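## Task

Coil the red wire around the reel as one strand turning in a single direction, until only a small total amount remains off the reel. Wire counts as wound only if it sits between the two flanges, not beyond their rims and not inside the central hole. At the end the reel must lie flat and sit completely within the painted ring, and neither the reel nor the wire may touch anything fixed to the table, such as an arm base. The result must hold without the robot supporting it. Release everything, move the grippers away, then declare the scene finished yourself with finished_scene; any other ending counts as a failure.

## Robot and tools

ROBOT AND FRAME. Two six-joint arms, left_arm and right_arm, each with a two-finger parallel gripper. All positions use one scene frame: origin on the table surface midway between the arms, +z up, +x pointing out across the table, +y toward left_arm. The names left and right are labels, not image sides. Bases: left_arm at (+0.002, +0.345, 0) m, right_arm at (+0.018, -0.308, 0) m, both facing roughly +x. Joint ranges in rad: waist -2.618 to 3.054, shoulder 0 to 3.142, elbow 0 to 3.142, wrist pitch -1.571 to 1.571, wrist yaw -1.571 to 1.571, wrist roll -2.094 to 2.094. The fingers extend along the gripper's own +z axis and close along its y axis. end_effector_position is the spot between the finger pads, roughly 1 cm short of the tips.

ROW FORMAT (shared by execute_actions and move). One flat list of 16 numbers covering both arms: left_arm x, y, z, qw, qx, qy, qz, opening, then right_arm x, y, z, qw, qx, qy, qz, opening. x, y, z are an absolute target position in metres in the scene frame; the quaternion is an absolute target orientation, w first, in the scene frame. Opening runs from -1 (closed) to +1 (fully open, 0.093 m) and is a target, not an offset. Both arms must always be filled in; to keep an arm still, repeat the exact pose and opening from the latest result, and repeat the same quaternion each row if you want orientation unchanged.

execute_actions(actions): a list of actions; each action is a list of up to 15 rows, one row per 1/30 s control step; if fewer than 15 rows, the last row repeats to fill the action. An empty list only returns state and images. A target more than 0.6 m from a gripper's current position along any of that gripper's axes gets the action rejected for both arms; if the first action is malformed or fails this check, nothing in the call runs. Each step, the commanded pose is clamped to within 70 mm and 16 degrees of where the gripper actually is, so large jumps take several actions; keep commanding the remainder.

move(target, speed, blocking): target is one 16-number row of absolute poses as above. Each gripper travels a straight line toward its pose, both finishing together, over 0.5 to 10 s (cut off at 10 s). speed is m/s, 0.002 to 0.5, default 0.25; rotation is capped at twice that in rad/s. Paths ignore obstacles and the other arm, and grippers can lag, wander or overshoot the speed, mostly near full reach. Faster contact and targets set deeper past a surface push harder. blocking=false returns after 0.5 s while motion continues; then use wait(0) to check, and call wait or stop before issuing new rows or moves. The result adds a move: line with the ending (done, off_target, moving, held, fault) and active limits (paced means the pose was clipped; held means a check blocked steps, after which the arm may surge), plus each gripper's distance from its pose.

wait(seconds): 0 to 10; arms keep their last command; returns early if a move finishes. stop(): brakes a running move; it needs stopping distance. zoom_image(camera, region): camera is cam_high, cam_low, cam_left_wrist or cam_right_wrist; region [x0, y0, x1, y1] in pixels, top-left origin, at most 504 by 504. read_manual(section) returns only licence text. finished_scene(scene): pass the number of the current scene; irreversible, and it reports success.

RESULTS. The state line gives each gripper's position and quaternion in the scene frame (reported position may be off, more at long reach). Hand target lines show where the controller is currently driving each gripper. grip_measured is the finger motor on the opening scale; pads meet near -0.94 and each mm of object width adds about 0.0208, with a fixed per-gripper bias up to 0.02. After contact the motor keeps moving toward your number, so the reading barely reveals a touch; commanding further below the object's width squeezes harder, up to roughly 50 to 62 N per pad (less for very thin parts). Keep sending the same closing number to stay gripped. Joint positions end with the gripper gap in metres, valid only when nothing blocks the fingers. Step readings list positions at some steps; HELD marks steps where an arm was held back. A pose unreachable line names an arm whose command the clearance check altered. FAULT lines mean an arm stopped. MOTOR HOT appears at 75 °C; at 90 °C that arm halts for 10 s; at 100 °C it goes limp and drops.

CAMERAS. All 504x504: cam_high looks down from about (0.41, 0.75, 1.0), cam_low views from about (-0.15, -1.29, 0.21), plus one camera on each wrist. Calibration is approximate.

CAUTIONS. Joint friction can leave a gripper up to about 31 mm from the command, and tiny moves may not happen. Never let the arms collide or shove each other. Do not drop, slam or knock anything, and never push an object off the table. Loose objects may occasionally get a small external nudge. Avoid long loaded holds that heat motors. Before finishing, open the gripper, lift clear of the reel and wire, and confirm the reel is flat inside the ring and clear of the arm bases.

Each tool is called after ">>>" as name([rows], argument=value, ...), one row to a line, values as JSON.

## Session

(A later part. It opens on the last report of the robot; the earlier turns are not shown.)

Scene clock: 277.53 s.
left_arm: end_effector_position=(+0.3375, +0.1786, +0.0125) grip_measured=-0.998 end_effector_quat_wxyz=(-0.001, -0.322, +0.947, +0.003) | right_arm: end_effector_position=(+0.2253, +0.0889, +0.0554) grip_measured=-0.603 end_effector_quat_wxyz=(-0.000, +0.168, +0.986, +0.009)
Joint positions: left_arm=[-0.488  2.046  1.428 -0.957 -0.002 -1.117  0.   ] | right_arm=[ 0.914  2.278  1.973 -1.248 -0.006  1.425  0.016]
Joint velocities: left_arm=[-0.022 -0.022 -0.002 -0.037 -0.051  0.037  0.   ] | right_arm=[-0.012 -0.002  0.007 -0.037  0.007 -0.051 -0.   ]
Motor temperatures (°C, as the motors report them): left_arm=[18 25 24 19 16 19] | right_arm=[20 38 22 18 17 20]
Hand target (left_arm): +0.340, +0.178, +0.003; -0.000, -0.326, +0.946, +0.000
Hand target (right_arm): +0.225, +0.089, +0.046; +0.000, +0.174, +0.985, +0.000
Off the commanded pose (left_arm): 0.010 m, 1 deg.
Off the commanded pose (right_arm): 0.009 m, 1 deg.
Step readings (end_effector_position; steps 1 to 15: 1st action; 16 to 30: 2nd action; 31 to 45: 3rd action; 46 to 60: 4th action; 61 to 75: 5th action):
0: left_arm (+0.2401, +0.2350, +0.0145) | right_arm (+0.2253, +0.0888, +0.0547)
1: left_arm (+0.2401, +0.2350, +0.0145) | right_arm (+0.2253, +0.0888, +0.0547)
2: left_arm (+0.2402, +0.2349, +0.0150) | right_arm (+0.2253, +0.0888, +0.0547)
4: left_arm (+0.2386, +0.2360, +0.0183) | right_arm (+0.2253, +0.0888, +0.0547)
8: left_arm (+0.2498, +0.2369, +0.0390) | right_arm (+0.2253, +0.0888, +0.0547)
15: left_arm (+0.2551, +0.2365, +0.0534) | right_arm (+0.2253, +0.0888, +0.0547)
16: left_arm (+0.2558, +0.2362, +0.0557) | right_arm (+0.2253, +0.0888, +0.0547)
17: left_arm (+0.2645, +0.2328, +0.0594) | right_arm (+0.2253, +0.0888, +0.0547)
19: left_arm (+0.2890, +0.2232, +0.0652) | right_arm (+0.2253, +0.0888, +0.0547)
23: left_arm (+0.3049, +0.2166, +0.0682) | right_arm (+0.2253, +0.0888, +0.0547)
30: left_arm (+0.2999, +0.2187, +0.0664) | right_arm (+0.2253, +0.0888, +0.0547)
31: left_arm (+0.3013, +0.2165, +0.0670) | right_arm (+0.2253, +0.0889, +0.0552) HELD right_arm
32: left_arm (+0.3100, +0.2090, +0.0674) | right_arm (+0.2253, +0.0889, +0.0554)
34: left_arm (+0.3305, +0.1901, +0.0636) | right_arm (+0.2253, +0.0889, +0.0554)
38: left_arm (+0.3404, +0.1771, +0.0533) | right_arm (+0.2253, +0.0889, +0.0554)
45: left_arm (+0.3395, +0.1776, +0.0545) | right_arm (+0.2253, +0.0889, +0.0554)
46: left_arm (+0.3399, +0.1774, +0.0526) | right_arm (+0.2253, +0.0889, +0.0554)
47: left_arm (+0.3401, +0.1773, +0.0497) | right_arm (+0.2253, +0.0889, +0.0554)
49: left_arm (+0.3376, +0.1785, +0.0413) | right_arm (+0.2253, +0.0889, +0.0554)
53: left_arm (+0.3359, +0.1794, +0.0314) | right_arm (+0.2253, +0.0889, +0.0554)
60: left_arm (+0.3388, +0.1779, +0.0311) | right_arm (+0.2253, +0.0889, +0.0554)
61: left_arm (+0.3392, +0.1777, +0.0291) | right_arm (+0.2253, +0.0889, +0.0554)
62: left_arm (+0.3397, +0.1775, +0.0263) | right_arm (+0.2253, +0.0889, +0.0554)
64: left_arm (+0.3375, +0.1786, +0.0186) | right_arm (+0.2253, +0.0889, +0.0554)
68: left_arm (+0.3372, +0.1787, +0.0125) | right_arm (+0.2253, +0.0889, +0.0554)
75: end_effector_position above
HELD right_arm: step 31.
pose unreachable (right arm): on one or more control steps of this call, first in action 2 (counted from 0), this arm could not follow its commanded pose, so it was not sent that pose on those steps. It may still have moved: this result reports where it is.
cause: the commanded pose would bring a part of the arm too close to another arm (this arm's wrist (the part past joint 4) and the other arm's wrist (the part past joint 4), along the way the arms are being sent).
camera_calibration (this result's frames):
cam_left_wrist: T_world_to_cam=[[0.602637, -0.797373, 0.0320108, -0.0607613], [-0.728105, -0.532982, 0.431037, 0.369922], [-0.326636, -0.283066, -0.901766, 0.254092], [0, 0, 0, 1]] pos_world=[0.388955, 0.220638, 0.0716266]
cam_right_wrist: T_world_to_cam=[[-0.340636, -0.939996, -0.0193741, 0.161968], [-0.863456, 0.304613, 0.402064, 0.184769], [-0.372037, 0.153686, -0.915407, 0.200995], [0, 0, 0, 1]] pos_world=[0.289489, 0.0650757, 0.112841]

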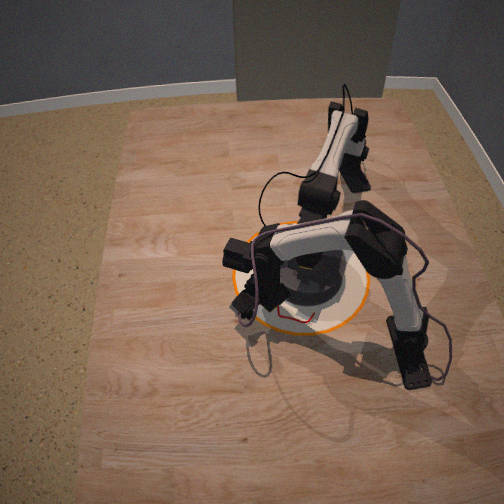

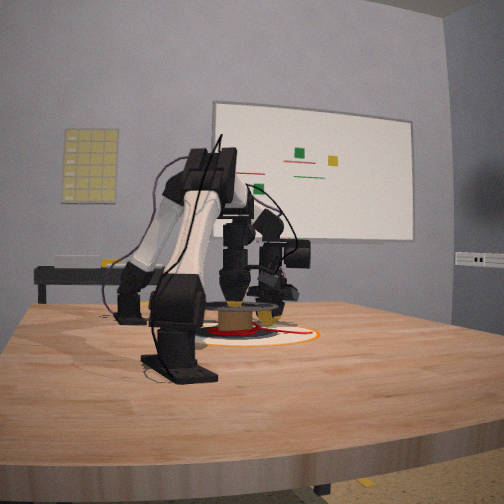

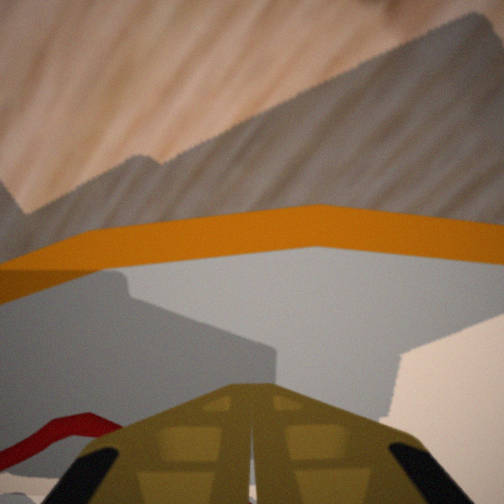

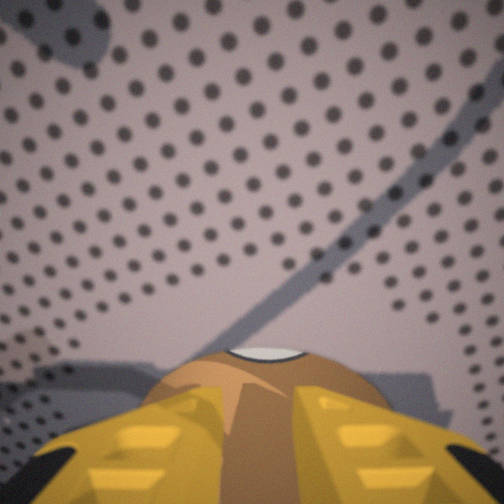

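>>> execute_actions([
  [[0.325,0.192,0.003,0,-0.4,0.9165,0,-1,0.225,0.089,0.046,0,0.1736,0.9848,0,-0.6]],
  [[0.305,0.206,0.003,0,-0.4617,0.887,0,-1,0.225,0.089,0.046,0,0.1736,0.9848,0,-0.6]],
  [[0.283,0.218,0.003,0,-0.54,0.8417,0,-1,0.225,0.089,0.046,0,0.1736,0.9848,0,-0.6]],
  [[0.261,0.226,0.003,0,-0.6088,0.7934,0,-1,0.225,0.089,0.046,0,0.1736,0.9848,0,-0.6]],
  [[0.237,0.23,0.003,0,-0.66,0.7513,0,-1,0.225,0.089,0.046,0,0.1736,0.9848,0,-0.6]],
  [[0.213,0.23,0.003,0,-0.6947,0.7193,0,-1,0.225,0.089,0.046,0,0.1736,0.9848,0,-0.6]],
])

Scene clock: 281.50 s.
left_arm: end_effector_position=(+0.3338, +0.1826, +0.0123) grip_measured=-0.998 end_effector_quat_wxyz=(+0.007, -0.364, +0.931, -0.009) | right_arm: end_effector_position=(+0.2253, +0.0889, +0.0554) grip_measured=-0.603 end_effector_quat_wxyz=(-0.000, +0.167, +0.986, +0.009)
Joint positions: left_arm=[-0.481  2.006  1.365 -0.907  0.002 -1.199  0.   ] | right_arm=[ 0.914  2.278  1.973 -1.248 -0.006  1.423  0.016]
Joint velocities: left_arm=[ 0.007 -0.012 -0.007 -0.037  0.007 -0.022  0.   ] | right_arm=[-0.012 -0.002 -0.007 -0.007 -0.037 -0.037  0.001]
Motor temperatures (°C, as the motors report them): left_arm=[18 26 24 19 16 19] | right_arm=[20 38 22 18 17 20]
Hand target (left_arm): +0.334, +0.183, +0.012; +0.006, -0.362, +0.932, -0.008
Hand target (right_arm): +0.225, +0.089, +0.055; -0.000, +0.168, +0.986, +0.009
Off the commanded pose (left_arm): 0.130 m, 45 deg; position and orientation clipped at the last step of the last action.
Off the commanded pose (right_arm): 0.009 m, 1 deg.
Step readings (end_effector_position; steps 1 to 15: 1st action; 16 to 30: 2nd action; 31 to 45: 3rd action; 46 to 60: 4th action; 61 to 75: 5th action; 76 to 90: 6th action):
0: left_arm (+0.3375, +0.1786, +0.0125) | right_arm (+0.2253, +0.0889, +0.0554)
1: left_arm (+0.3366, +0.1795, +0.0121) | right_arm (+0.2253, +0.0889, +0.0554)
2: left_arm (+0.3351, +0.1807, +0.0119) | right_arm (+0.2253, +0.0889, +0.0554)
4: left_arm (+0.3338, +0.1825, +0.0121) | right_arm (+0.2253, +0.0889, +0.0554)
5: left_arm (+0.3338, +0.1825, +0.0123) | right_arm (+0.2253, +0.0889, +0.0554) HELD left_arm
8: left_arm (+0.3338, +0.1826, +0.0123) | right_arm (+0.2253, +0.0889, +0.0554) HELD left_arm
15: left_arm (+0.3338, +0.1826, +0.0123) | right_arm (+0.2253, +0.0889, +0.0554) HELD left_arm
16: left_arm (+0.3338, +0.1826, +0.0123) | right_arm (+0.2253, +0.0889, +0.0554) HELD left_arm
17: left_arm (+0.3338, +0.1826, +0.0123) | right_arm (+0.2253, +0.0889, +0.0554) HELD left_arm
19: left_arm (+0.3338, +0.1826, +0.0123) | right_arm (+0.2253, +0.0889, +0.0554) HELD left_arm
23: left_arm (+0.3338, +0.1826, +0.0123) | right_arm (+0.2253, +0.0889, +0.0554) HELD left_arm
30: left_arm (+0.3338, +0.1826, +0.0123) | right_arm (+0.2253, +0.0889, +0.0554) HELD left_arm
31: left_arm (+0.3338, +0.1826, +0.0123) | right_arm (+0.2253, +0.0889, +0.0554) HELD left_arm
32: left_arm (+0.3338, +0.1826, +0.0123) | right_arm (+0.2253, +0.0889, +0.0554) HELD left_arm
34: left_arm (+0.3338, +0.1826, +0.0123) | right_arm (+0.2253, +0.0889, +0.0554) HELD left_arm
38: left_arm (+0.3338, +0.1826, +0.0123) | right_arm (+0.2253, +0.0889, +0.0554) HELD left_arm
45: left_arm (+0.3338, +0.1826, +0.0123) | right_arm (+0.2253, +0.0889, +0.0554) HELD left_arm
46: left_arm (+0.3338, +0.1826, +0.0123) | right_arm (+0.2253, +0.0889, +0.0554) HELD left_arm right_arm
47: left_arm (+0.3338, +0.1826, +0.0123) | right_arm (+0.2253, +0.0889, +0.0554) HELD left_arm right_arm
49: left_arm (+0.3338, +0.1826, +0.0123) | right_arm (+0.2253, +0.0889, +0.0554) HELD left_arm right_arm
53: left_arm (+0.3338, +0.1826, +0.0123) | right_arm (+0.2253, +0.0889, +0.0554) HELD left_arm right_arm
60: left_arm (+0.3338, +0.1826, +0.0123) | right_arm (+0.2253, +0.0889, +0.0554) HELD left_arm right_arm
61: left_arm (+0.3338, +0.1826, +0.0123) | right_arm (+0.2253, +0.0889, +0.0554) HELD left_arm right_arm
62: left_arm (+0.3338, +0.1826, +0.0123) | right_arm (+0.2253, +0.0889, +0.0554) HELD left_arm right_arm
64: left_arm (+0.3338, +0.1826, +0.0123) | right_arm (+0.2253, +0.0889, +0.0554) HELD left_arm right_arm
68: left_arm (+0.3338, +0.1826, +0.0123) | right_arm (+0.2253, +0.0889, +0.0554) HELD left_arm right_arm
75: left_arm (+0.3338, +0.1826, +0.0123) | right_arm (+0.2253, +0.0889, +0.0554) HELD left_arm right_arm
76: left_arm (+0.3338, +0.1826, +0.0123) | right_arm (+0.2253, +0.0889, +0.0554) HELD left_arm right_arm
77: left_arm (+0.3338, +0.1826, +0.0123) | right_arm (+0.2253, +0.0889, +0.0554) HELD left_arm right_arm
79: left_arm (+0.3338, +0.1826, +0.0123) | right_arm (+0.2253, +0.0889, +0.0554) HELD left_arm right_arm
83: left_arm (+0.3338, +0.1826, +0.0123) | right_arm (+0.2253, +0.0889, +0.0554) HELD left_arm right_arm
90: end_effector_position above HELD left_arm right_arm
HELD left_arm: steps 5 to 90.
HELD right_arm: steps 46 to 90.
pose unreachable (left arm): on one or more control steps of this call, first in action 0 (counted from 0), this arm could not follow its commanded pose, so it was not sent that pose on those steps. On the call's last step it was still not sent that pose. It may still have moved: this result reports where it is.
cause: the commanded pose would bring a part of the arm too close to another arm (this arm's wrist (the part past joint 4) and the other arm's wrist (the part past joint 4)).
pose unreachable (right arm): on one or more control steps of this call, first in action 3 (counted from 0), this arm could not follow its commanded pose, so it was not sent that pose on those steps. On the call's last step it was still not sent that pose. It may still have moved: this result reports where it is.
cause: the commanded pose would bring a part of the arm too close to another arm (this arm's wrist (the part past joint 4) and the other arm's wrist (the part past joint 4), along the way the arms are being sent).
camera_calibration (this result's frames):
cam_left_wrist: T_world_to_cam=[[0.669939, -0.740037, 0.059392, -0.0886592], [-0.687999, -0.588782, 0.424255, 0.366419], [-0.278995, -0.325087, -0.903593, 0.245583], [0, 0, 0, 1]] pos_world=[0.380009, 0.229965, 0.0717181]
cam_right_wrist: T_world_to_cam=[[-0.338842, -0.940644, -0.0193816, 0.161621], [-0.864049, 0.302967, 0.402032, 0.185051], [-0.372297, 0.152972, -0.91542, 0.201117], [0, 0, 0, 1]] pos_world=[0.289533, 0.0651984, 0.112843]

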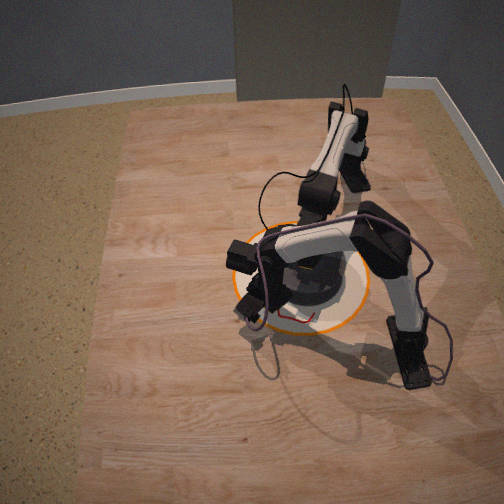

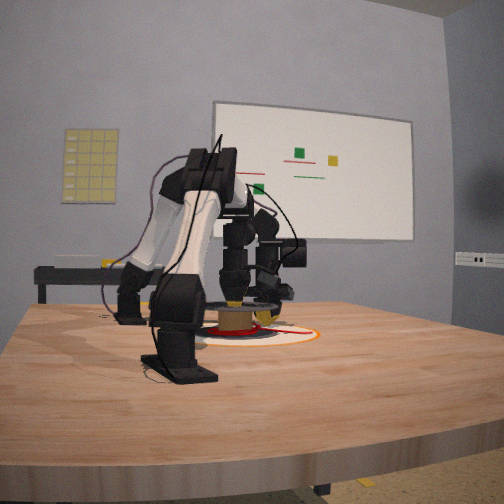

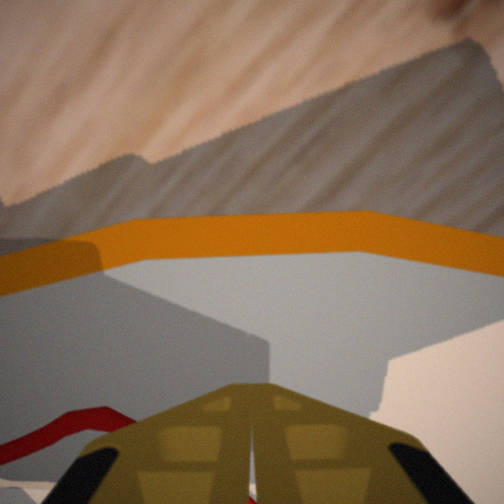

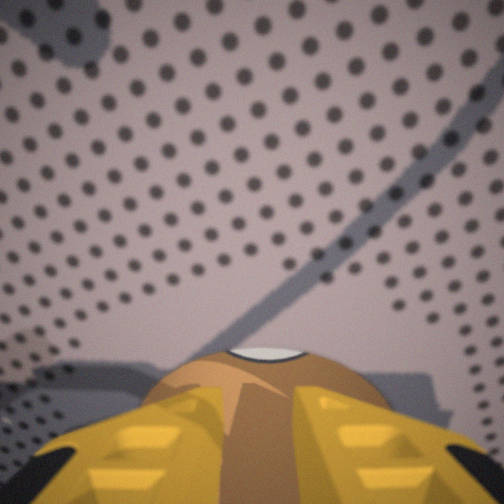

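>>> execute_actions(actions=[])

Scene clock: 283.50 s.
left_arm: end_effector_position=(+0.3338, +0.1826, +0.0123) grip_measured=-0.998 end_effector_quat_wxyz=(+0.007, -0.364, +0.931, -0.009) | right_arm: end_effector_position=(+0.2253, +0.0889, +0.0554) grip_measured=-0.603 end_effector_quat_wxyz=(-0.000, +0.167, +0.986, +0.009)
Joint positions: left_arm=[-0.481  2.006  1.365 -0.907  0.002 -1.199  0.   ] | right_arm=[ 0.914  2.278  1.973 -1.248 -0.006  1.423  0.016]
Joint velocities: left_arm=[-0.002  0.012 -0.002  0.037 -0.022 -0.022  0.   ] | right_arm=[ 0.002 -0.017  0.007 -0.022 -0.022 -0.022 -0.   ]
Motor temperatures (°C, as the motors report them): left_arm=[18 26 24 19 16 19] | right_arm=[20 39 22 18 17 20]
Hand target (left_arm): +0.334, +0.183, +0.012; +0.006, -0.362, +0.932, -0.008
Hand target (right_arm): +0.225, +0.089, +0.055; -0.000, +0.168, +0.986, +0.009
Off the commanded pose (left_arm): 0.130 m, 45 deg; position and orientation clipped at the last step of the last action.
Off the commanded pose (right_arm): 0.009 m, 1 deg.
previous command not reached (left arm): its pose would have brought a part of the arm too close to another arm.
previous command not reached (right arm): its pose would have brought a part of the arm too close to another arm.
camera_calibration (this result's frames):
cam_left_wrist: T_world_to_cam=[[0.669939, -0.740037, 0.059392, -0.0886592], [-0.687999, -0.588782, 0.424255, 0.366419], [-0.278995, -0.325087, -0.903593, 0.245583], [0, 0, 0, 1]] pos_world=[0.380009, 0.229965, 0.0717181]
cam_right_wrist: T_world_to_cam=[[-0.338842, -0.940644, -0.0193816, 0.161621], [-0.864049, 0.302967, 0.402032, 0.185051], [-0.372297, 0.152972, -0.91542, 0.201117], [0, 0, 0, 1]] pos_world=[0.289533, 0.0651984, 0.112843]

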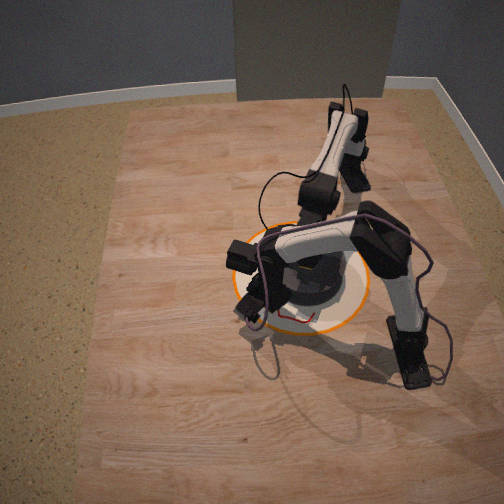

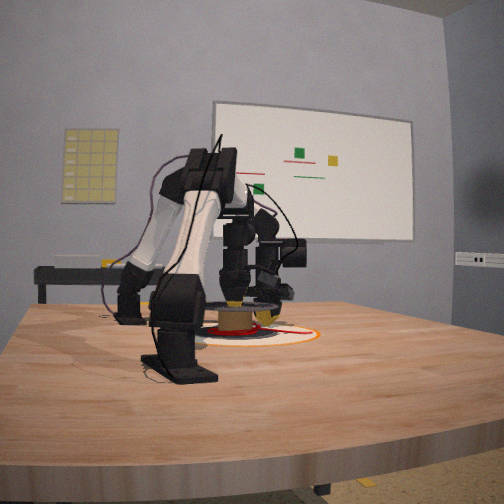

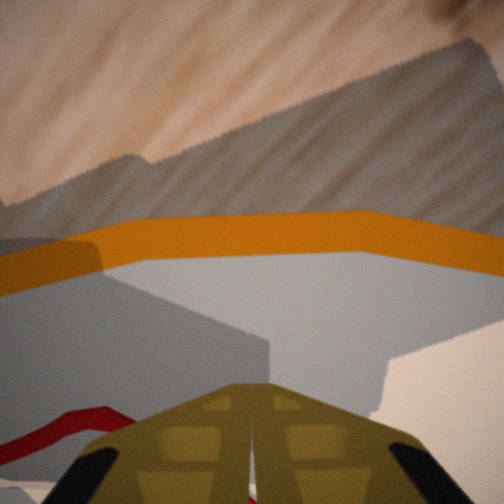

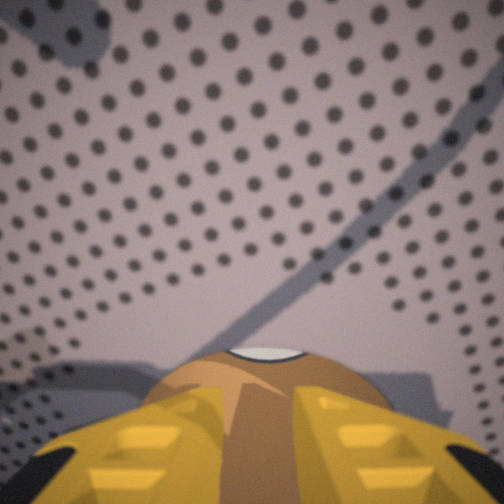

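>>> execute_actions([
  [[0.334,0.183,0.012,0.006,-0.362,0.932,-0.008,-1,0.225,0.089,0.053,0,0.1736,0.9848,0,-0.8]],
  [[0.334,0.183,0.012,0.006,-0.362,0.932,-0.008,-1,0.225,0.089,0.06,0,0.1736,0.9848,0,-0.8],[0.334,0.183,0.012,0.006,-0.362,0.932,-0.008,-1,0.225,0.089,0.07,0,0.1736,0.9848,0,-0.8],[0.334,0.183,0.012,0.006,-0.362,0.932,-0.008,-1,0.225,0.089,0.08,0,0.1736,0.9848,0,-0.8],[0.334,0.183,0.012,0.006,-0.362,0.932,-0.008,-1,0.225,0.089,0.09,0,0.1736,0.9848,0,-0.8],[0.334,0.183,0.012,0.006,-0.362,0.932,-0.008,-1,0.225,0.089,0.10,0,0.1736,0.9848,0,-0.8],[0.334,0.183,0.012,0.006,-0.362,0.932,-0.008,-1,0.225,0.089,0.11,0,0.1736,0.9848,0,-0.8]],
])

Scene clock: 301.40 s.
left_arm: end_effector_position=(+0.3338, +0.1826, +0.0123) grip_measured=-0.998 end_effector_quat_wxyz=(+0.007, -0.364, +0.931, -0.009) | right_arm: end_effector_position=(+0.2276, +0.0932, +0.0990) grip_measured=-0.797 end_effector_quat_wxyz=(+0.004, +0.172, +0.985, +0.022)
Joint positions: left_arm=[-0.481  2.006  1.365 -0.907  0.002 -1.198  0.   ] | right_arm=[ 0.914  2.275  2.139 -1.391 -0.006  1.433  0.007]
Joint velocities: left_arm=[ 0.012 -0.002  0.012 -0.007 -0.007  0.066  0.   ] | right_arm=[-0.002  0.002  0.002 -0.11  -0.051 -0.051 -0.001]
Motor temperatures (°C, as the motors report them): left_arm=[18 28 25 19 16 19] | right_arm=[20 42 23 18 17 20]
Hand target (left_arm): +0.334, +0.183, +0.012; +0.006, -0.362, +0.932, -0.008
Hand target (right_arm): +0.225, +0.089, +0.100; +0.003, +0.173, +0.985, +0.010
Off the commanded pose (left_arm): 0.000 m, 0 deg.
Off the commanded pose (right_arm): 0.012 m, 3 deg.
Step readings (end_effector_position; steps 1 to 15: 1st action; 16 to 30: 2nd action):
0: left_arm (+0.3338, +0.1826, +0.0123) | right_arm (+0.2253, +0.0889, +0.0554)
1: left_arm (+0.3338, +0.1826, +0.0123) | right_arm (+0.2253, +0.0889, +0.0554) HELD left_arm right_arm
2: left_arm (+0.3338, +0.1826, +0.0123) | right_arm (+0.2253, +0.0889, +0.0554) HELD left_arm right_arm
4: left_arm (+0.3338, +0.1826, +0.0123) | right_arm (+0.2253, +0.0889, +0.0554) HELD left_arm right_arm
8: left_arm (+0.3338, +0.1826, +0.0123) | right_arm (+0.2253, +0.0889, +0.0554) HELD left_arm right_arm
15: left_arm (+0.3338, +0.1826, +0.0123) | right_arm (+0.2253, +0.0889, +0.0554) HELD left_arm right_arm
16: left_arm (+0.3338, +0.1826, +0.0123) | right_arm (+0.2253, +0.0889, +0.0554) HELD left_arm right_arm
17: left_arm (+0.3338, +0.1826, +0.0123) | right_arm (+0.2253, +0.0889, +0.0557) HELD left_arm
19: left_arm (+0.3338, +0.1826, +0.0123) | right_arm (+0.2252, +0.0887, +0.0601)
23: left_arm (+0.3338, +0.1826, +0.0123) | right_arm (+0.2290, +0.0960, +0.0866) HELD right_arm
30: end_effector_position above HELD right_arm
HELD left_arm: steps 1 to 17.
HELD right_arm: steps 1 to 16 and 23 to 30.
pose unreachable (left arm): on one or more control steps of this call, first in action 0 (counted from 0), this arm could not follow its commanded pose, so it was not sent that pose on those steps. It may still have moved: this result reports where it is.
cause: the commanded pose would bring a part of the arm too close to another arm (this arm's forearm (the part past joint 3) and the other arm's wrist (the part past joint 4)).
pose unreachable (right arm): on one or more control steps of this call, first in action 0 (counted from 0), this arm could not follow its commanded pose, so it was not sent that pose on those steps. On the call's last step it was still not sent that pose. It may still have moved: this result reports where it is.
cause: the commanded pose would bring a part of the arm too close to another arm (this arm's wrist (the part past joint 4) and the other arm's forearm (the part past joint 3)).
camera_calibration (this result's frames):
cam_left_wrist: T_world_to_cam=[[0.669657, -0.740292, 0.0593895, -0.0885182], [-0.688226, -0.588523, 0.424247, 0.366447], [-0.279115, -0.324973, -0.903597, 0.245603], [0, 0, 0, 1]] pos_world=[0.380026, 0.229947, 0.0717187]
cam_right_wrist: T_world_to_cam=[[-0.347395, -0.936599, -0.0458144, 0.171457], [-0.866017, 0.301711, 0.398729, 0.169054], [-0.359626, 0.178193, -0.915924, 0.236038], [0, 0, 0, 1]] pos_world=[0.290853, 0.0675208, 0.156641]

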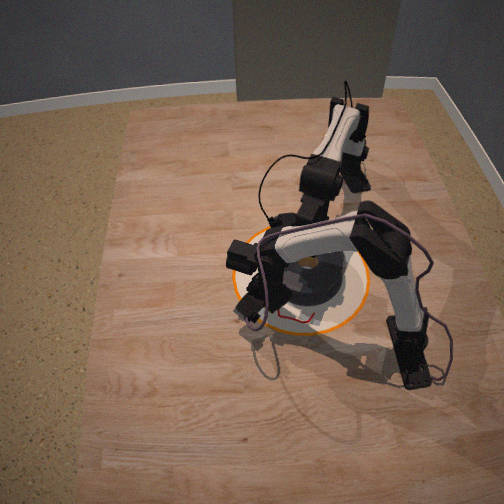

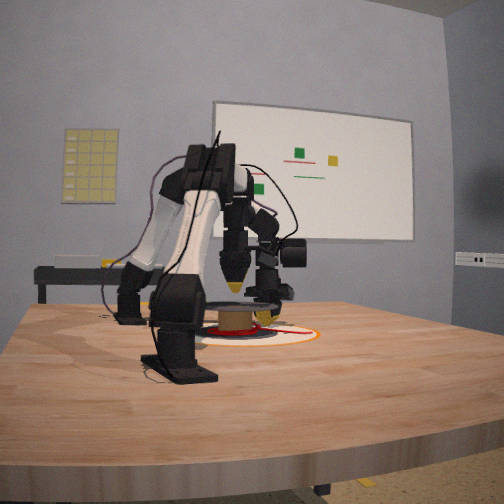

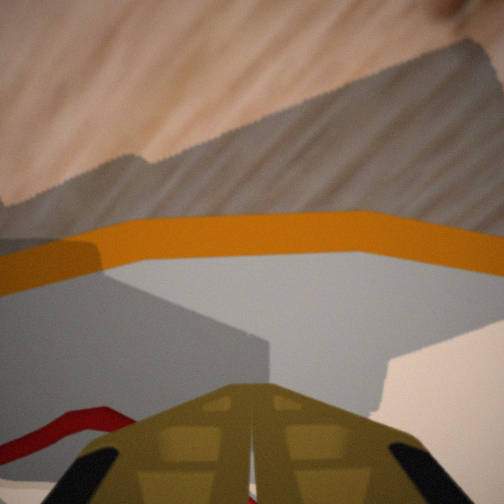

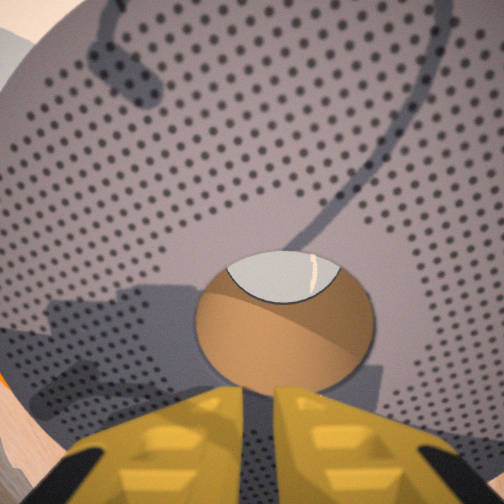

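>>> move(target=[0.334,0.183,0.012,0.007,-0.364,0.931,-0.009,-1,0.22,-0.08,0.16,0,-0.3007,0.9537,0,-1], speed=0.3)

Scene clock: 304.00 s.
left_arm: end_effector_position=(+0.3338, +0.1826, +0.0123) grip_measured=-0.998 end_effector_quat_wxyz=(+0.007, -0.364, +0.931, -0.009) | right_arm: end_effector_position=(+0.2235, -0.0708, +0.1641) grip_measured=-0.999 end_effector_quat_wxyz=(+0.006, -0.301, +0.953, +0.007)
Joint positions: left_arm=[-0.481  2.006  1.365 -0.907  0.002 -1.198  0.   ] | right_arm=[ 0.681  1.719  1.605 -1.439 -0.006  0.242  0.   ]
Joint velocities: left_arm=[-0.017 -0.012  0.007 -0.066  0.022 -0.022  0.   ] | right_arm=[ 0.007 -0.002 -0.007  0.007 -0.051 -0.022  0.   ]
Motor temperatures (°C, as the motors report them): left_arm=[18 29 25 19 16 19] | right_arm=[20 42 23 18 17 20]
Hand target (left_arm): +0.334, +0.183, +0.012; +0.007, -0.364, +0.931, -0.009
Hand target (right_arm): +0.220, -0.078, +0.163; -0.002, -0.301, +0.954, +0.004
Off the commanded pose (left_arm): 0.000 m, 0 deg.
Off the commanded pose (right_arm): 0.011 m, 1 deg.
move: off_target (right_arm)
camera_calibration (this result's frames):
cam_left_wrist: T_world_to_cam=[[0.669374, -0.740548, 0.0593869, -0.0883771], [-0.688452, -0.588264, 0.42424, 0.366475], [-0.279235, -0.32486, -0.9036, 0.245622], [0, 0, 0, 1]] pos_world=[0.380044, 0.229929, 0.0717192]
cam_right_wrist: T_world_to_cam=[[0.566232, -0.824161, -0.0118164, -0.182392], [-0.758434, -0.526581, 0.384044, 0.108752], [-0.322737, -0.208496, -0.923239, 0.288992], [0, 0, 0, 1]] pos_world=[0.279026, -0.0328, 0.222888]

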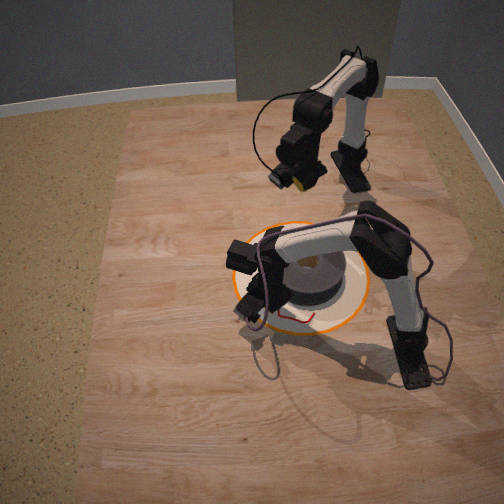

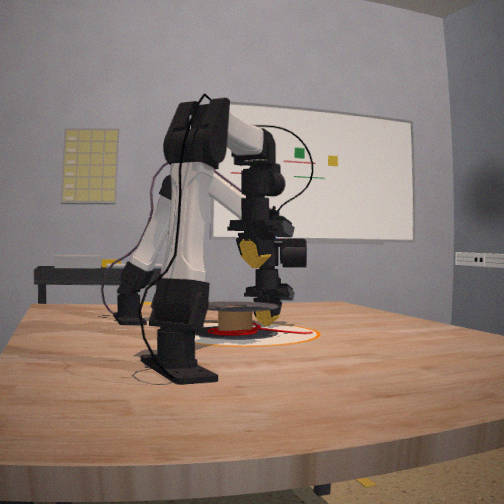

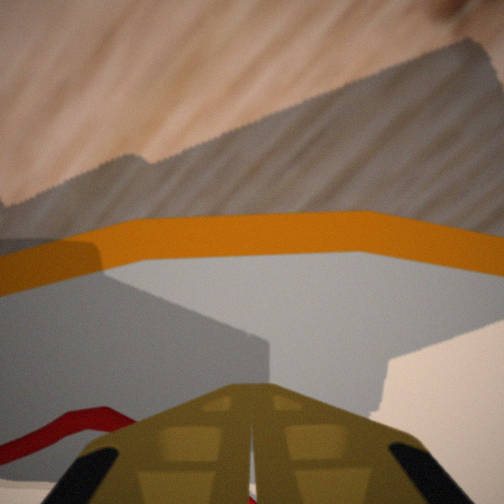

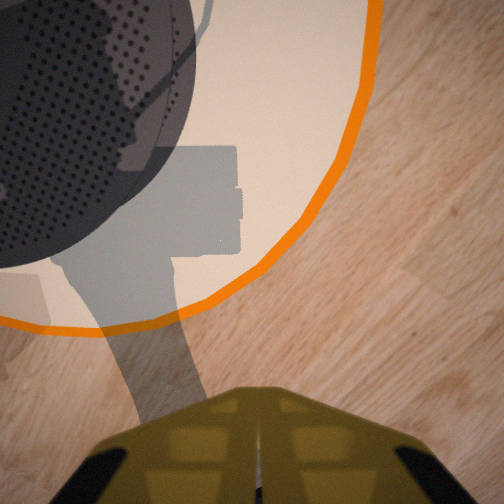

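>>> move(target=[0.334,0.183,0.012,0.007,-0.364,0.931,-0.009,-1,0.205,0.015,0.10,0,0.4147,0.91,0,-1], speed=0.3)

>>> execute_actions([
  [[0.334,0.183,0.012,0.007,-0.364,0.931,-0.009,-1,0.205,0.015,0.09,0,0.4147,0.91,0,-1],[0.334,0.183,0.012,0.007,-0.364,0.931,-0.009,-1,0.205,0.015,0.08,0,0.4147,0.91,0,-1],[0.334,0.183,0.012,0.007,-0.364,0.931,-0.009,-1,0.205,0.015,0.07,0,0.4147,0.91,0,-1],[0.334,0.183,0.012,0.007,-0.364,0.931,-0.009,-1,0.205,0.015,0.06,0,0.4147,0.91,0,-1],[0.334,0.183,0.012,0.007,-0.364,0.931,-0.009,-1,0.205,0.015,0.052,0,0.4147,0.91,0,-1]],
])

Scene clock: 309.27 s.
left_arm: end_effector_position=(+0.3338, +0.1826, +0.0123) grip_measured=-0.998 end_effector_quat_wxyz=(+0.007, -0.364, +0.931, -0.009) | right_arm: end_effector_position=(+0.2016, +0.0048, +0.0998) grip_measured=-0.999 end_effector_quat_wxyz=(-0.004, +0.416, +0.909, -0.010)
Joint positions: left_arm=[-0.481  2.006  1.365 -0.907  0.002 -1.198  0.   ] | right_arm=[ 0.865  1.942  1.632 -1.281 -0.006  1.896  0.   ]
Joint velocities: left_arm=[ 0.012 -0.007 -0.002 -0.051 -0.037 -0.022  0.   ] | right_arm=[-0.007  0.002  0.007  0.007 -0.037  0.022  0.   ]
Motor temperatures (°C, as the motors report them): left_arm=[18 29 25 19 16 19] | right_arm=[20 41 23 18 17 20]
Hand target (left_arm): +0.334, +0.183, +0.012; +0.007, -0.364, +0.931, -0.009
Hand target (right_arm): +0.205, +0.013, +0.099; +0.003, +0.415, +0.910, -0.001
Off the commanded pose (left_arm): 0.000 m, 0 deg.
Off the commanded pose (right_arm): 0.011 m, 1 deg.
move: off_target (right_arm)
camera_calibration (this result's frames):
cam_left_wrist: T_world_to_cam=[[0.669374, -0.740548, 0.0593869, -0.0883771], [-0.688452, -0.588264, 0.42424, 0.366475], [-0.279235, -0.32486, -0.9036, 0.245622], [0, 0, 0, 1]] pos_world=[0.380044, 0.229929, 0.0717192]
cam_right_wrist: T_world_to_cam=[[-0.762941, -0.646172, 0.0195645, 0.155533], [-0.587051, 0.705176, 0.397616, 0.114828], [-0.270725, 0.291873, -0.917343, 0.224835], [0, 0, 0, 1]] pos_world=[0.246941, -0.0460962, 0.15755]

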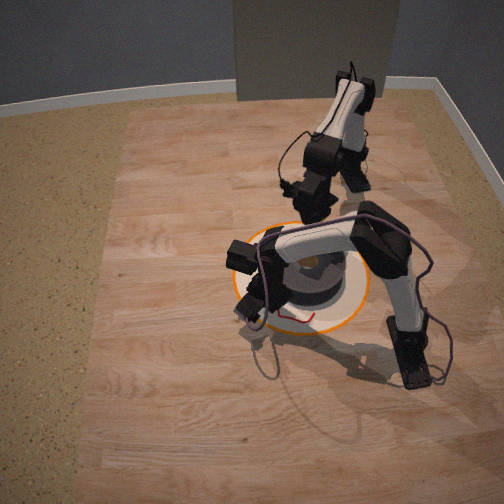

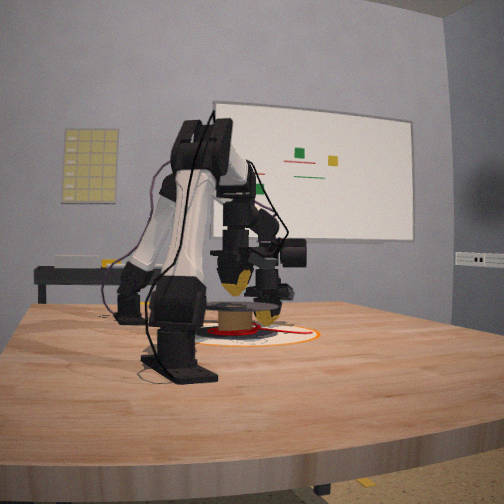

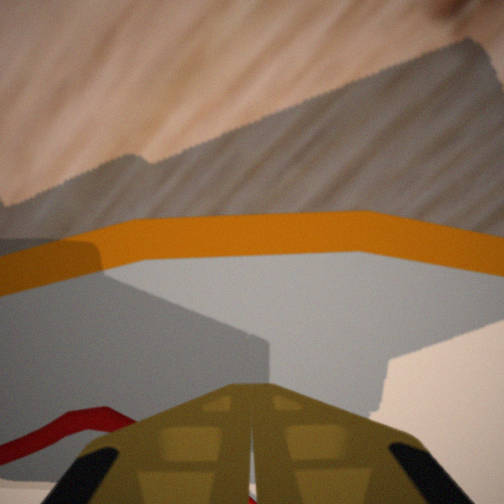

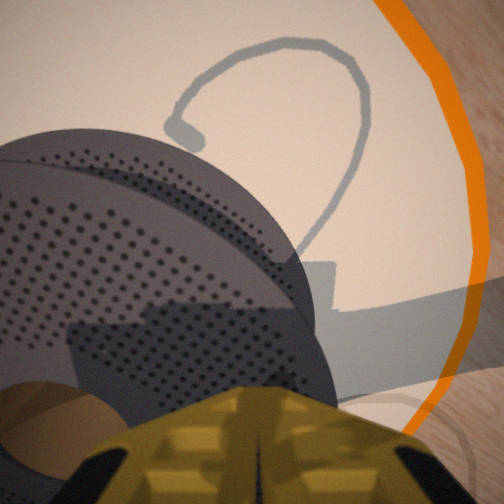

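Scene clock: 309.77 s.
left_arm: end_effector_position=(+0.3338, +0.1826, +0.0123) grip_measured=-0.998 end_effector_quat_wxyz=(+0.007, -0.364, +0.931, -0.009) | right_arm: end_effector_position=(+0.2051, +0.0107, +0.0695) grip_measured=-0.999 end_effector_quat_wxyz=(-0.002, +0.417, +0.909, +0.003)
Joint positions: left_arm=[-0.481  2.006  1.365 -0.907  0.002 -1.198  0.   ] | right_arm=[ 0.865  1.959  1.535 -1.141 -0.006  1.897  0.   ]
Joint velocities: left_arm=[-0.007  0.002 -0.007 -0.007 -0.081 -0.037  0.   ] | right_arm=[ 0.002 -0.002  0.002  0.007 -0.037 -0.037  0.   ]
Motor temperatures (°C, as the motors report them): left_arm=[18 29 25 19 16 19] | right_arm=[20 41 23 18 17 20]
Hand target (left_arm): +0.334, +0.183, +0.012; +0.007, -0.364, +0.931, -0.009
Hand target (right_arm): +0.204, +0.013, +0.052; +0.000, +0.415, +0.910, -0.000
Off the commanded pose (left_arm): 0.000 m, 0 deg.
Off the commanded pose (right_arm): 0.018 m, 1 deg.
Step readings (end_effector_position):
0: left_arm (+0.3338, +0.1826, +0.0123) | right_arm (+0.2016, +0.0048, +0.0998)
1: left_arm (+0.3338, +0.1826, +0.0123) | right_arm (+0.2019, +0.0055, +0.0998)
2: left_arm (+0.3338, +0.1826, +0.0123) | right_arm (+0.2028, +0.0069, +0.0989)
4: left_arm (+0.3338, +0.1826, +0.0123) | right_arm (+0.2043, +0.0095, +0.0919)
8: left_arm (+0.3338, +0.1826, +0.0123) | right_arm (+0.2024, +0.0061, +0.0697)
15: end_effector_position above
camera_calibration (this result's frames):
cam_left_wrist: T_world_to_cam=[[0.669374, -0.740548, 0.0593869, -0.0883771], [-0.688452, -0.588264, 0.42424, 0.366475], [-0.279235, -0.32486, -0.9036, 0.245622], [0, 0, 0, 1]] pos_world=[0.380044, 0.229929, 0.0717192]
cam_right_wrist: T_world_to_cam=[[-0.764023, -0.645169, -0.00504303, 0.164562], [-0.591404, 0.697185, 0.405185, 0.125235], [-0.257897, 0.312553, -0.914221, 0.193257], [0, 0, 0, 1]] pos_world=[0.249634, -0.0415449, 0.126766]

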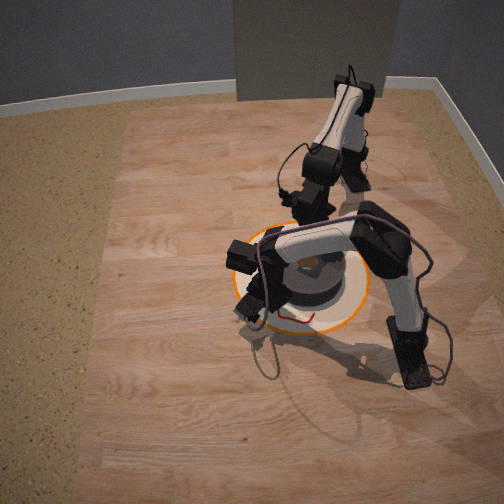

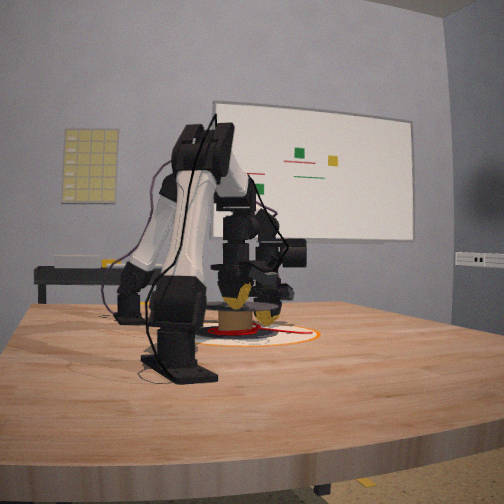

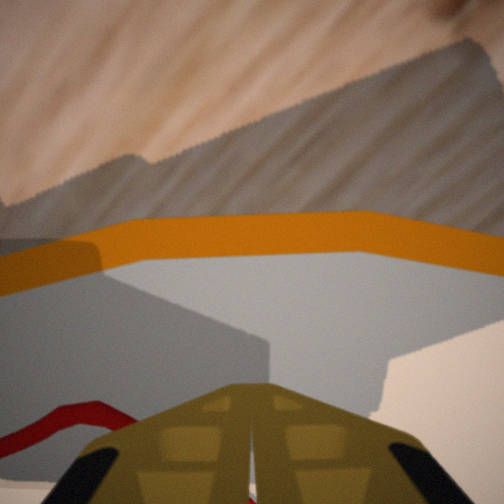

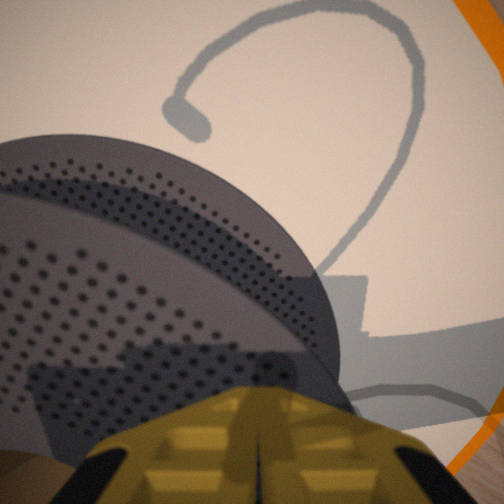

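>>> execute_actions([
  [[0.330,0.188,0.006,0,-0.38,0.925,0,-1,0.205,0.013,0.052,0,0.4147,0.91,0,-1],[0.325,0.194,0.006,0,-0.40,0.9165,0,-1,0.205,0.013,0.052,0,0.4147,0.91,0,-1],[0.320,0.200,0.006,0,-0.42,0.9075,0,-1,0.205,0.013,0.052,0,0.4147,0.91,0,-1],[0.315,0.205,0.006,0,-0.44,0.898,0,-1,0.205,0.013,0.052,0,0.4147,0.91,0,-1],[0.311,0.209,0.006,0,-0.4617,0.887,0,-1,0.205,0.013,0.052,0,0.4147,0.91,0,-1],[0.306,0.212,0.006,0,-0.4617,0.887,0,-1,0.205,0.013,0.052,0,0.4147,0.91,0,-1],[0.301,0.215,0.006,0,-0.4617,0.887,0,-1,0.205,0.013,0.052,0,0.4147,0.91,0,-1],[0.296,0.218,0.006,0,-0.4617,0.887,0,-1,0.205,0.013,0.052,0,0.4147,0.91,0,-1],[0.291,0.220,0.006,0,-0.4617,0.887,0,-1,0.205,0.013,0.052,0,0.4147,0.91,0,-1],[0.286,0.222,0.006,0,-0.4617,0.887,0,-1,0.205,0.013,0.052,0,0.4147,0.91,0,-1],[0.281,0.224,0.006,0,-0.4617,0.887,0,-1,0.205,0.013,0.052,0,0.4147,0.91,0,-1],[0.276,0.226,0.006,0,-0.4617,0.887,0,-1,0.205,0.013,0.052,0,0.4147,0.91,0,-1],[0.271,0.228,0.006,0,-0.4617,0.887,0,-1,0.205,0.013,0.052,0,0.4147,0.91,0,-1],[0.266,0.229,0.006,0,-0.4617,0.887,0,-1,0.205,0.013,0.052,0,0.4147,0.91,0,-1],[0.261,0.230,0.006,0,-0.4617,0.887,0,-1,0.205,0.013,0.052,0,0.4147,0.91,0,-1]],
  [[0.255,0.231,0.006,0,-0.4617,0.887,0,-1,0.205,0.013,0.052,0,0.4147,0.91,0,-1],[0.249,0.232,0.006,0,-0.4617,0.887,0,-1,0.205,0.013,0.052,0,0.4147,0.91,0,-1],[0.243,0.233,0.006,0,-0.4617,0.887,0,-1,0.205,0.013,0.052,0,0.4147,0.91,0,-1],[0.237,0.233,0.006,0,-0.4617,0.887,0,-1,0.205,0.013,0.052,0,0.4147,0.91,0,-1],[0.231,0.233,0.006,0,-0.4617,0.887,0,-1,0.205,0.013,0.052,0,0.4147,0.91,0,-1],[0.225,0.233,0.006,0,-0.4617,0.887,0,-1,0.205,0.013,0.052,0,0.4147,0.91,0,-1],[0.219,0.233,0.006,0,-0.4617,0.887,0,-1,0.205,0.013,0.052,0,0.4147,0.91,0,-1],[0.213,0.232,0.006,0,-0.4617,0.887,0,-1,0.205,0.013,0.052,0,0.4147,0.91,0,-1],[0.207,0.232,0.006,0,-0.4617,0.887,0,-1,0.205,0.013,0.052,0,0.4147,0.91,0,-1],[0.201,0.231,0.006,0,-0.4617,0.887,0,-1,0.205,0.013,0.052,0,0.4147,0.91,0,-1]],
])

Scene clock: 312.43 s.
left_arm: end_effector_position=(+0.2249, +0.2292, +0.0100) grip_measured=-0.998 end_effector_quat_wxyz=(+0.027, -0.461, +0.887, -0.021) | right_arm: end_effector_position=(+0.2058, +0.0109, +0.0695) grip_measured=-0.999 end_effector_quat_wxyz=(-0.001, +0.417, +0.909, +0.004)
Joint positions: left_arm=[-0.52   1.557  0.795 -0.744 -0.021 -1.45   0.   ] | right_arm=[ 0.865  1.959  1.535 -1.139 -0.003  1.897  0.   ]
Joint velocities: left_arm=[-0.027 -0.027 -0.007 -0.037 -0.066 -0.125  0.   ] | right_arm=[-0.012 -0.007 -0.012  0.022  0.037 -0.066  0.   ]
Motor temperatures (°C, as the motors report them): left_arm=[18 30 25 19 16 19] | right_arm=[20 40 22 18 17 20]
Hand target (left_arm): +0.202, +0.233, +0.005; +0.000, -0.462, +0.887, +0.001
Hand target (right_arm): +0.204, +0.012, +0.053; -0.000, +0.415, +0.910, -0.001
Off the commanded pose (left_arm): 0.024 m, 4 deg.
Off the commanded pose (right_arm): 0.018 m, 1 deg.
Step readings (end_effector_position; steps 1 to 15: 1st action; 16 to 30: 2nd action):
0: left_arm (+0.3338, +0.1826, +0.0123) | right_arm (+0.2054, +0.0112, +0.0695)
1: left_arm (+0.3338, +0.1826, +0.0123) | right_arm (+0.2054, +0.0112, +0.0695)
2: left_arm (+0.3335, +0.1831, +0.0120) | right_arm (+0.2054, +0.0112, +0.0695)
4: left_arm (+0.3320, +0.1851, +0.0120) | right_arm (+0.2054, +0.0112, +0.0695)
8: left_arm (+0.3191, +0.1992, +0.0117) | right_arm (+0.2054, +0.0112, +0.0695)
15: left_arm (+0.2876, +0.2174, +0.0110) | right_arm (+0.2054, +0.0112, +0.0695)
16: left_arm (+0.2831, +0.2194, +0.0109) | right_arm (+0.2054, +0.0112, +0.0695)
17: left_arm (+0.2785, +0.2215, +0.0108) | right_arm (+0.2054, +0.0112, +0.0695)
19: left_arm (+0.2688, +0.2250, +0.0107) | right_arm (+0.2054, +0.0112, +0.0695)
23: left_arm (+0.2464, +0.2280, +0.0101) | right_arm (+0.2054, +0.0112, +0.0695)
30: end_effector_position above
camera_calibration (this result's frames):
cam_left_wrist: T_world_to_cam=[[0.807823, -0.581081, 0.0988263, -0.0488309], [-0.566548, -0.719221, 0.402175, 0.322679], [-0.162618, -0.380877, -0.910213, 0.214967], [0, 0, 0, 1]] pos_world=[0.257217, 0.285578, 0.0707182]
cam_right_wrist: T_world_to_cam=[[-0.764014, -0.645152, -0.0078521, 0.165361], [-0.592843, 0.69716, 0.40312, 0.12598], [-0.2546, 0.312644, -0.915114, 0.192772], [0, 0, 0, 1]] pos_world=[0.250104, -0.0414139, 0.126922]

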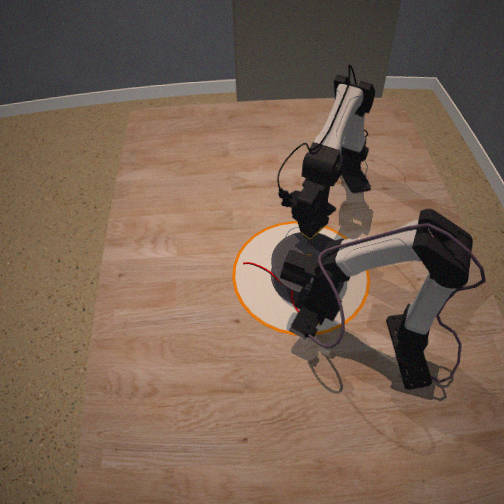

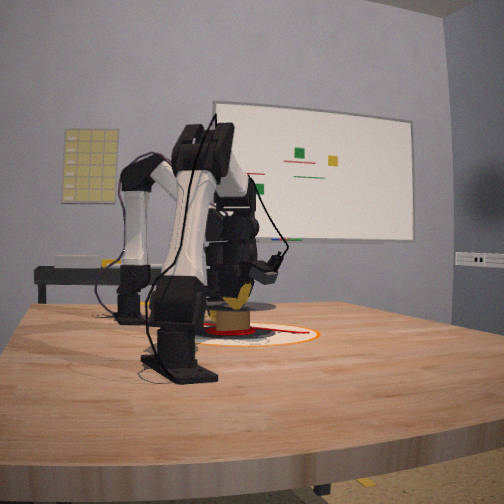

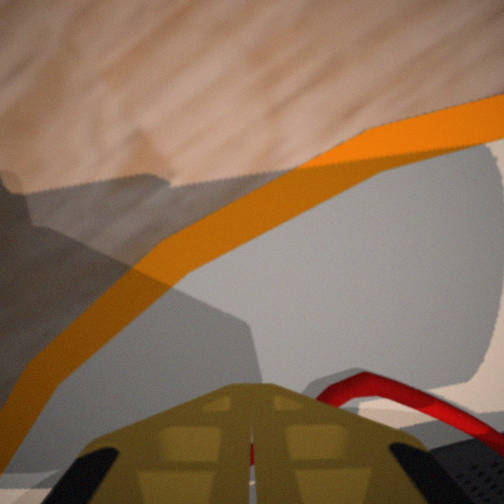

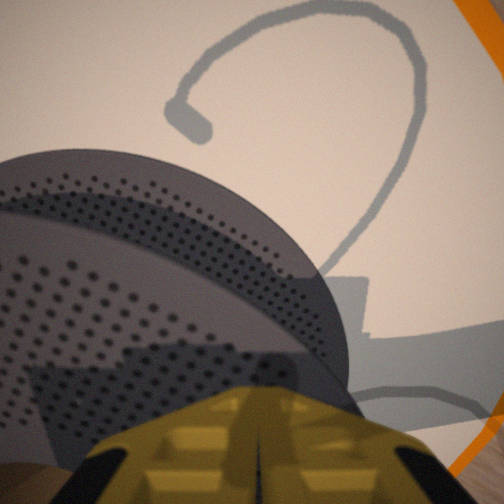

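>>> zoom_image(camera="cam_high", region=[220,210,400,390])

Region (220, 210, 400, 390) of cam_high's 504x504 image, scaled by 2.800, with more detail than that image has.

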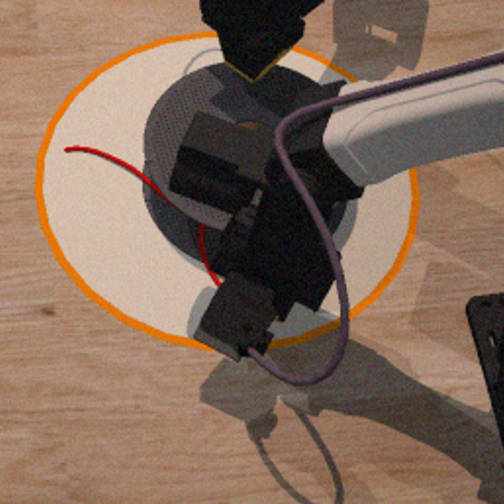

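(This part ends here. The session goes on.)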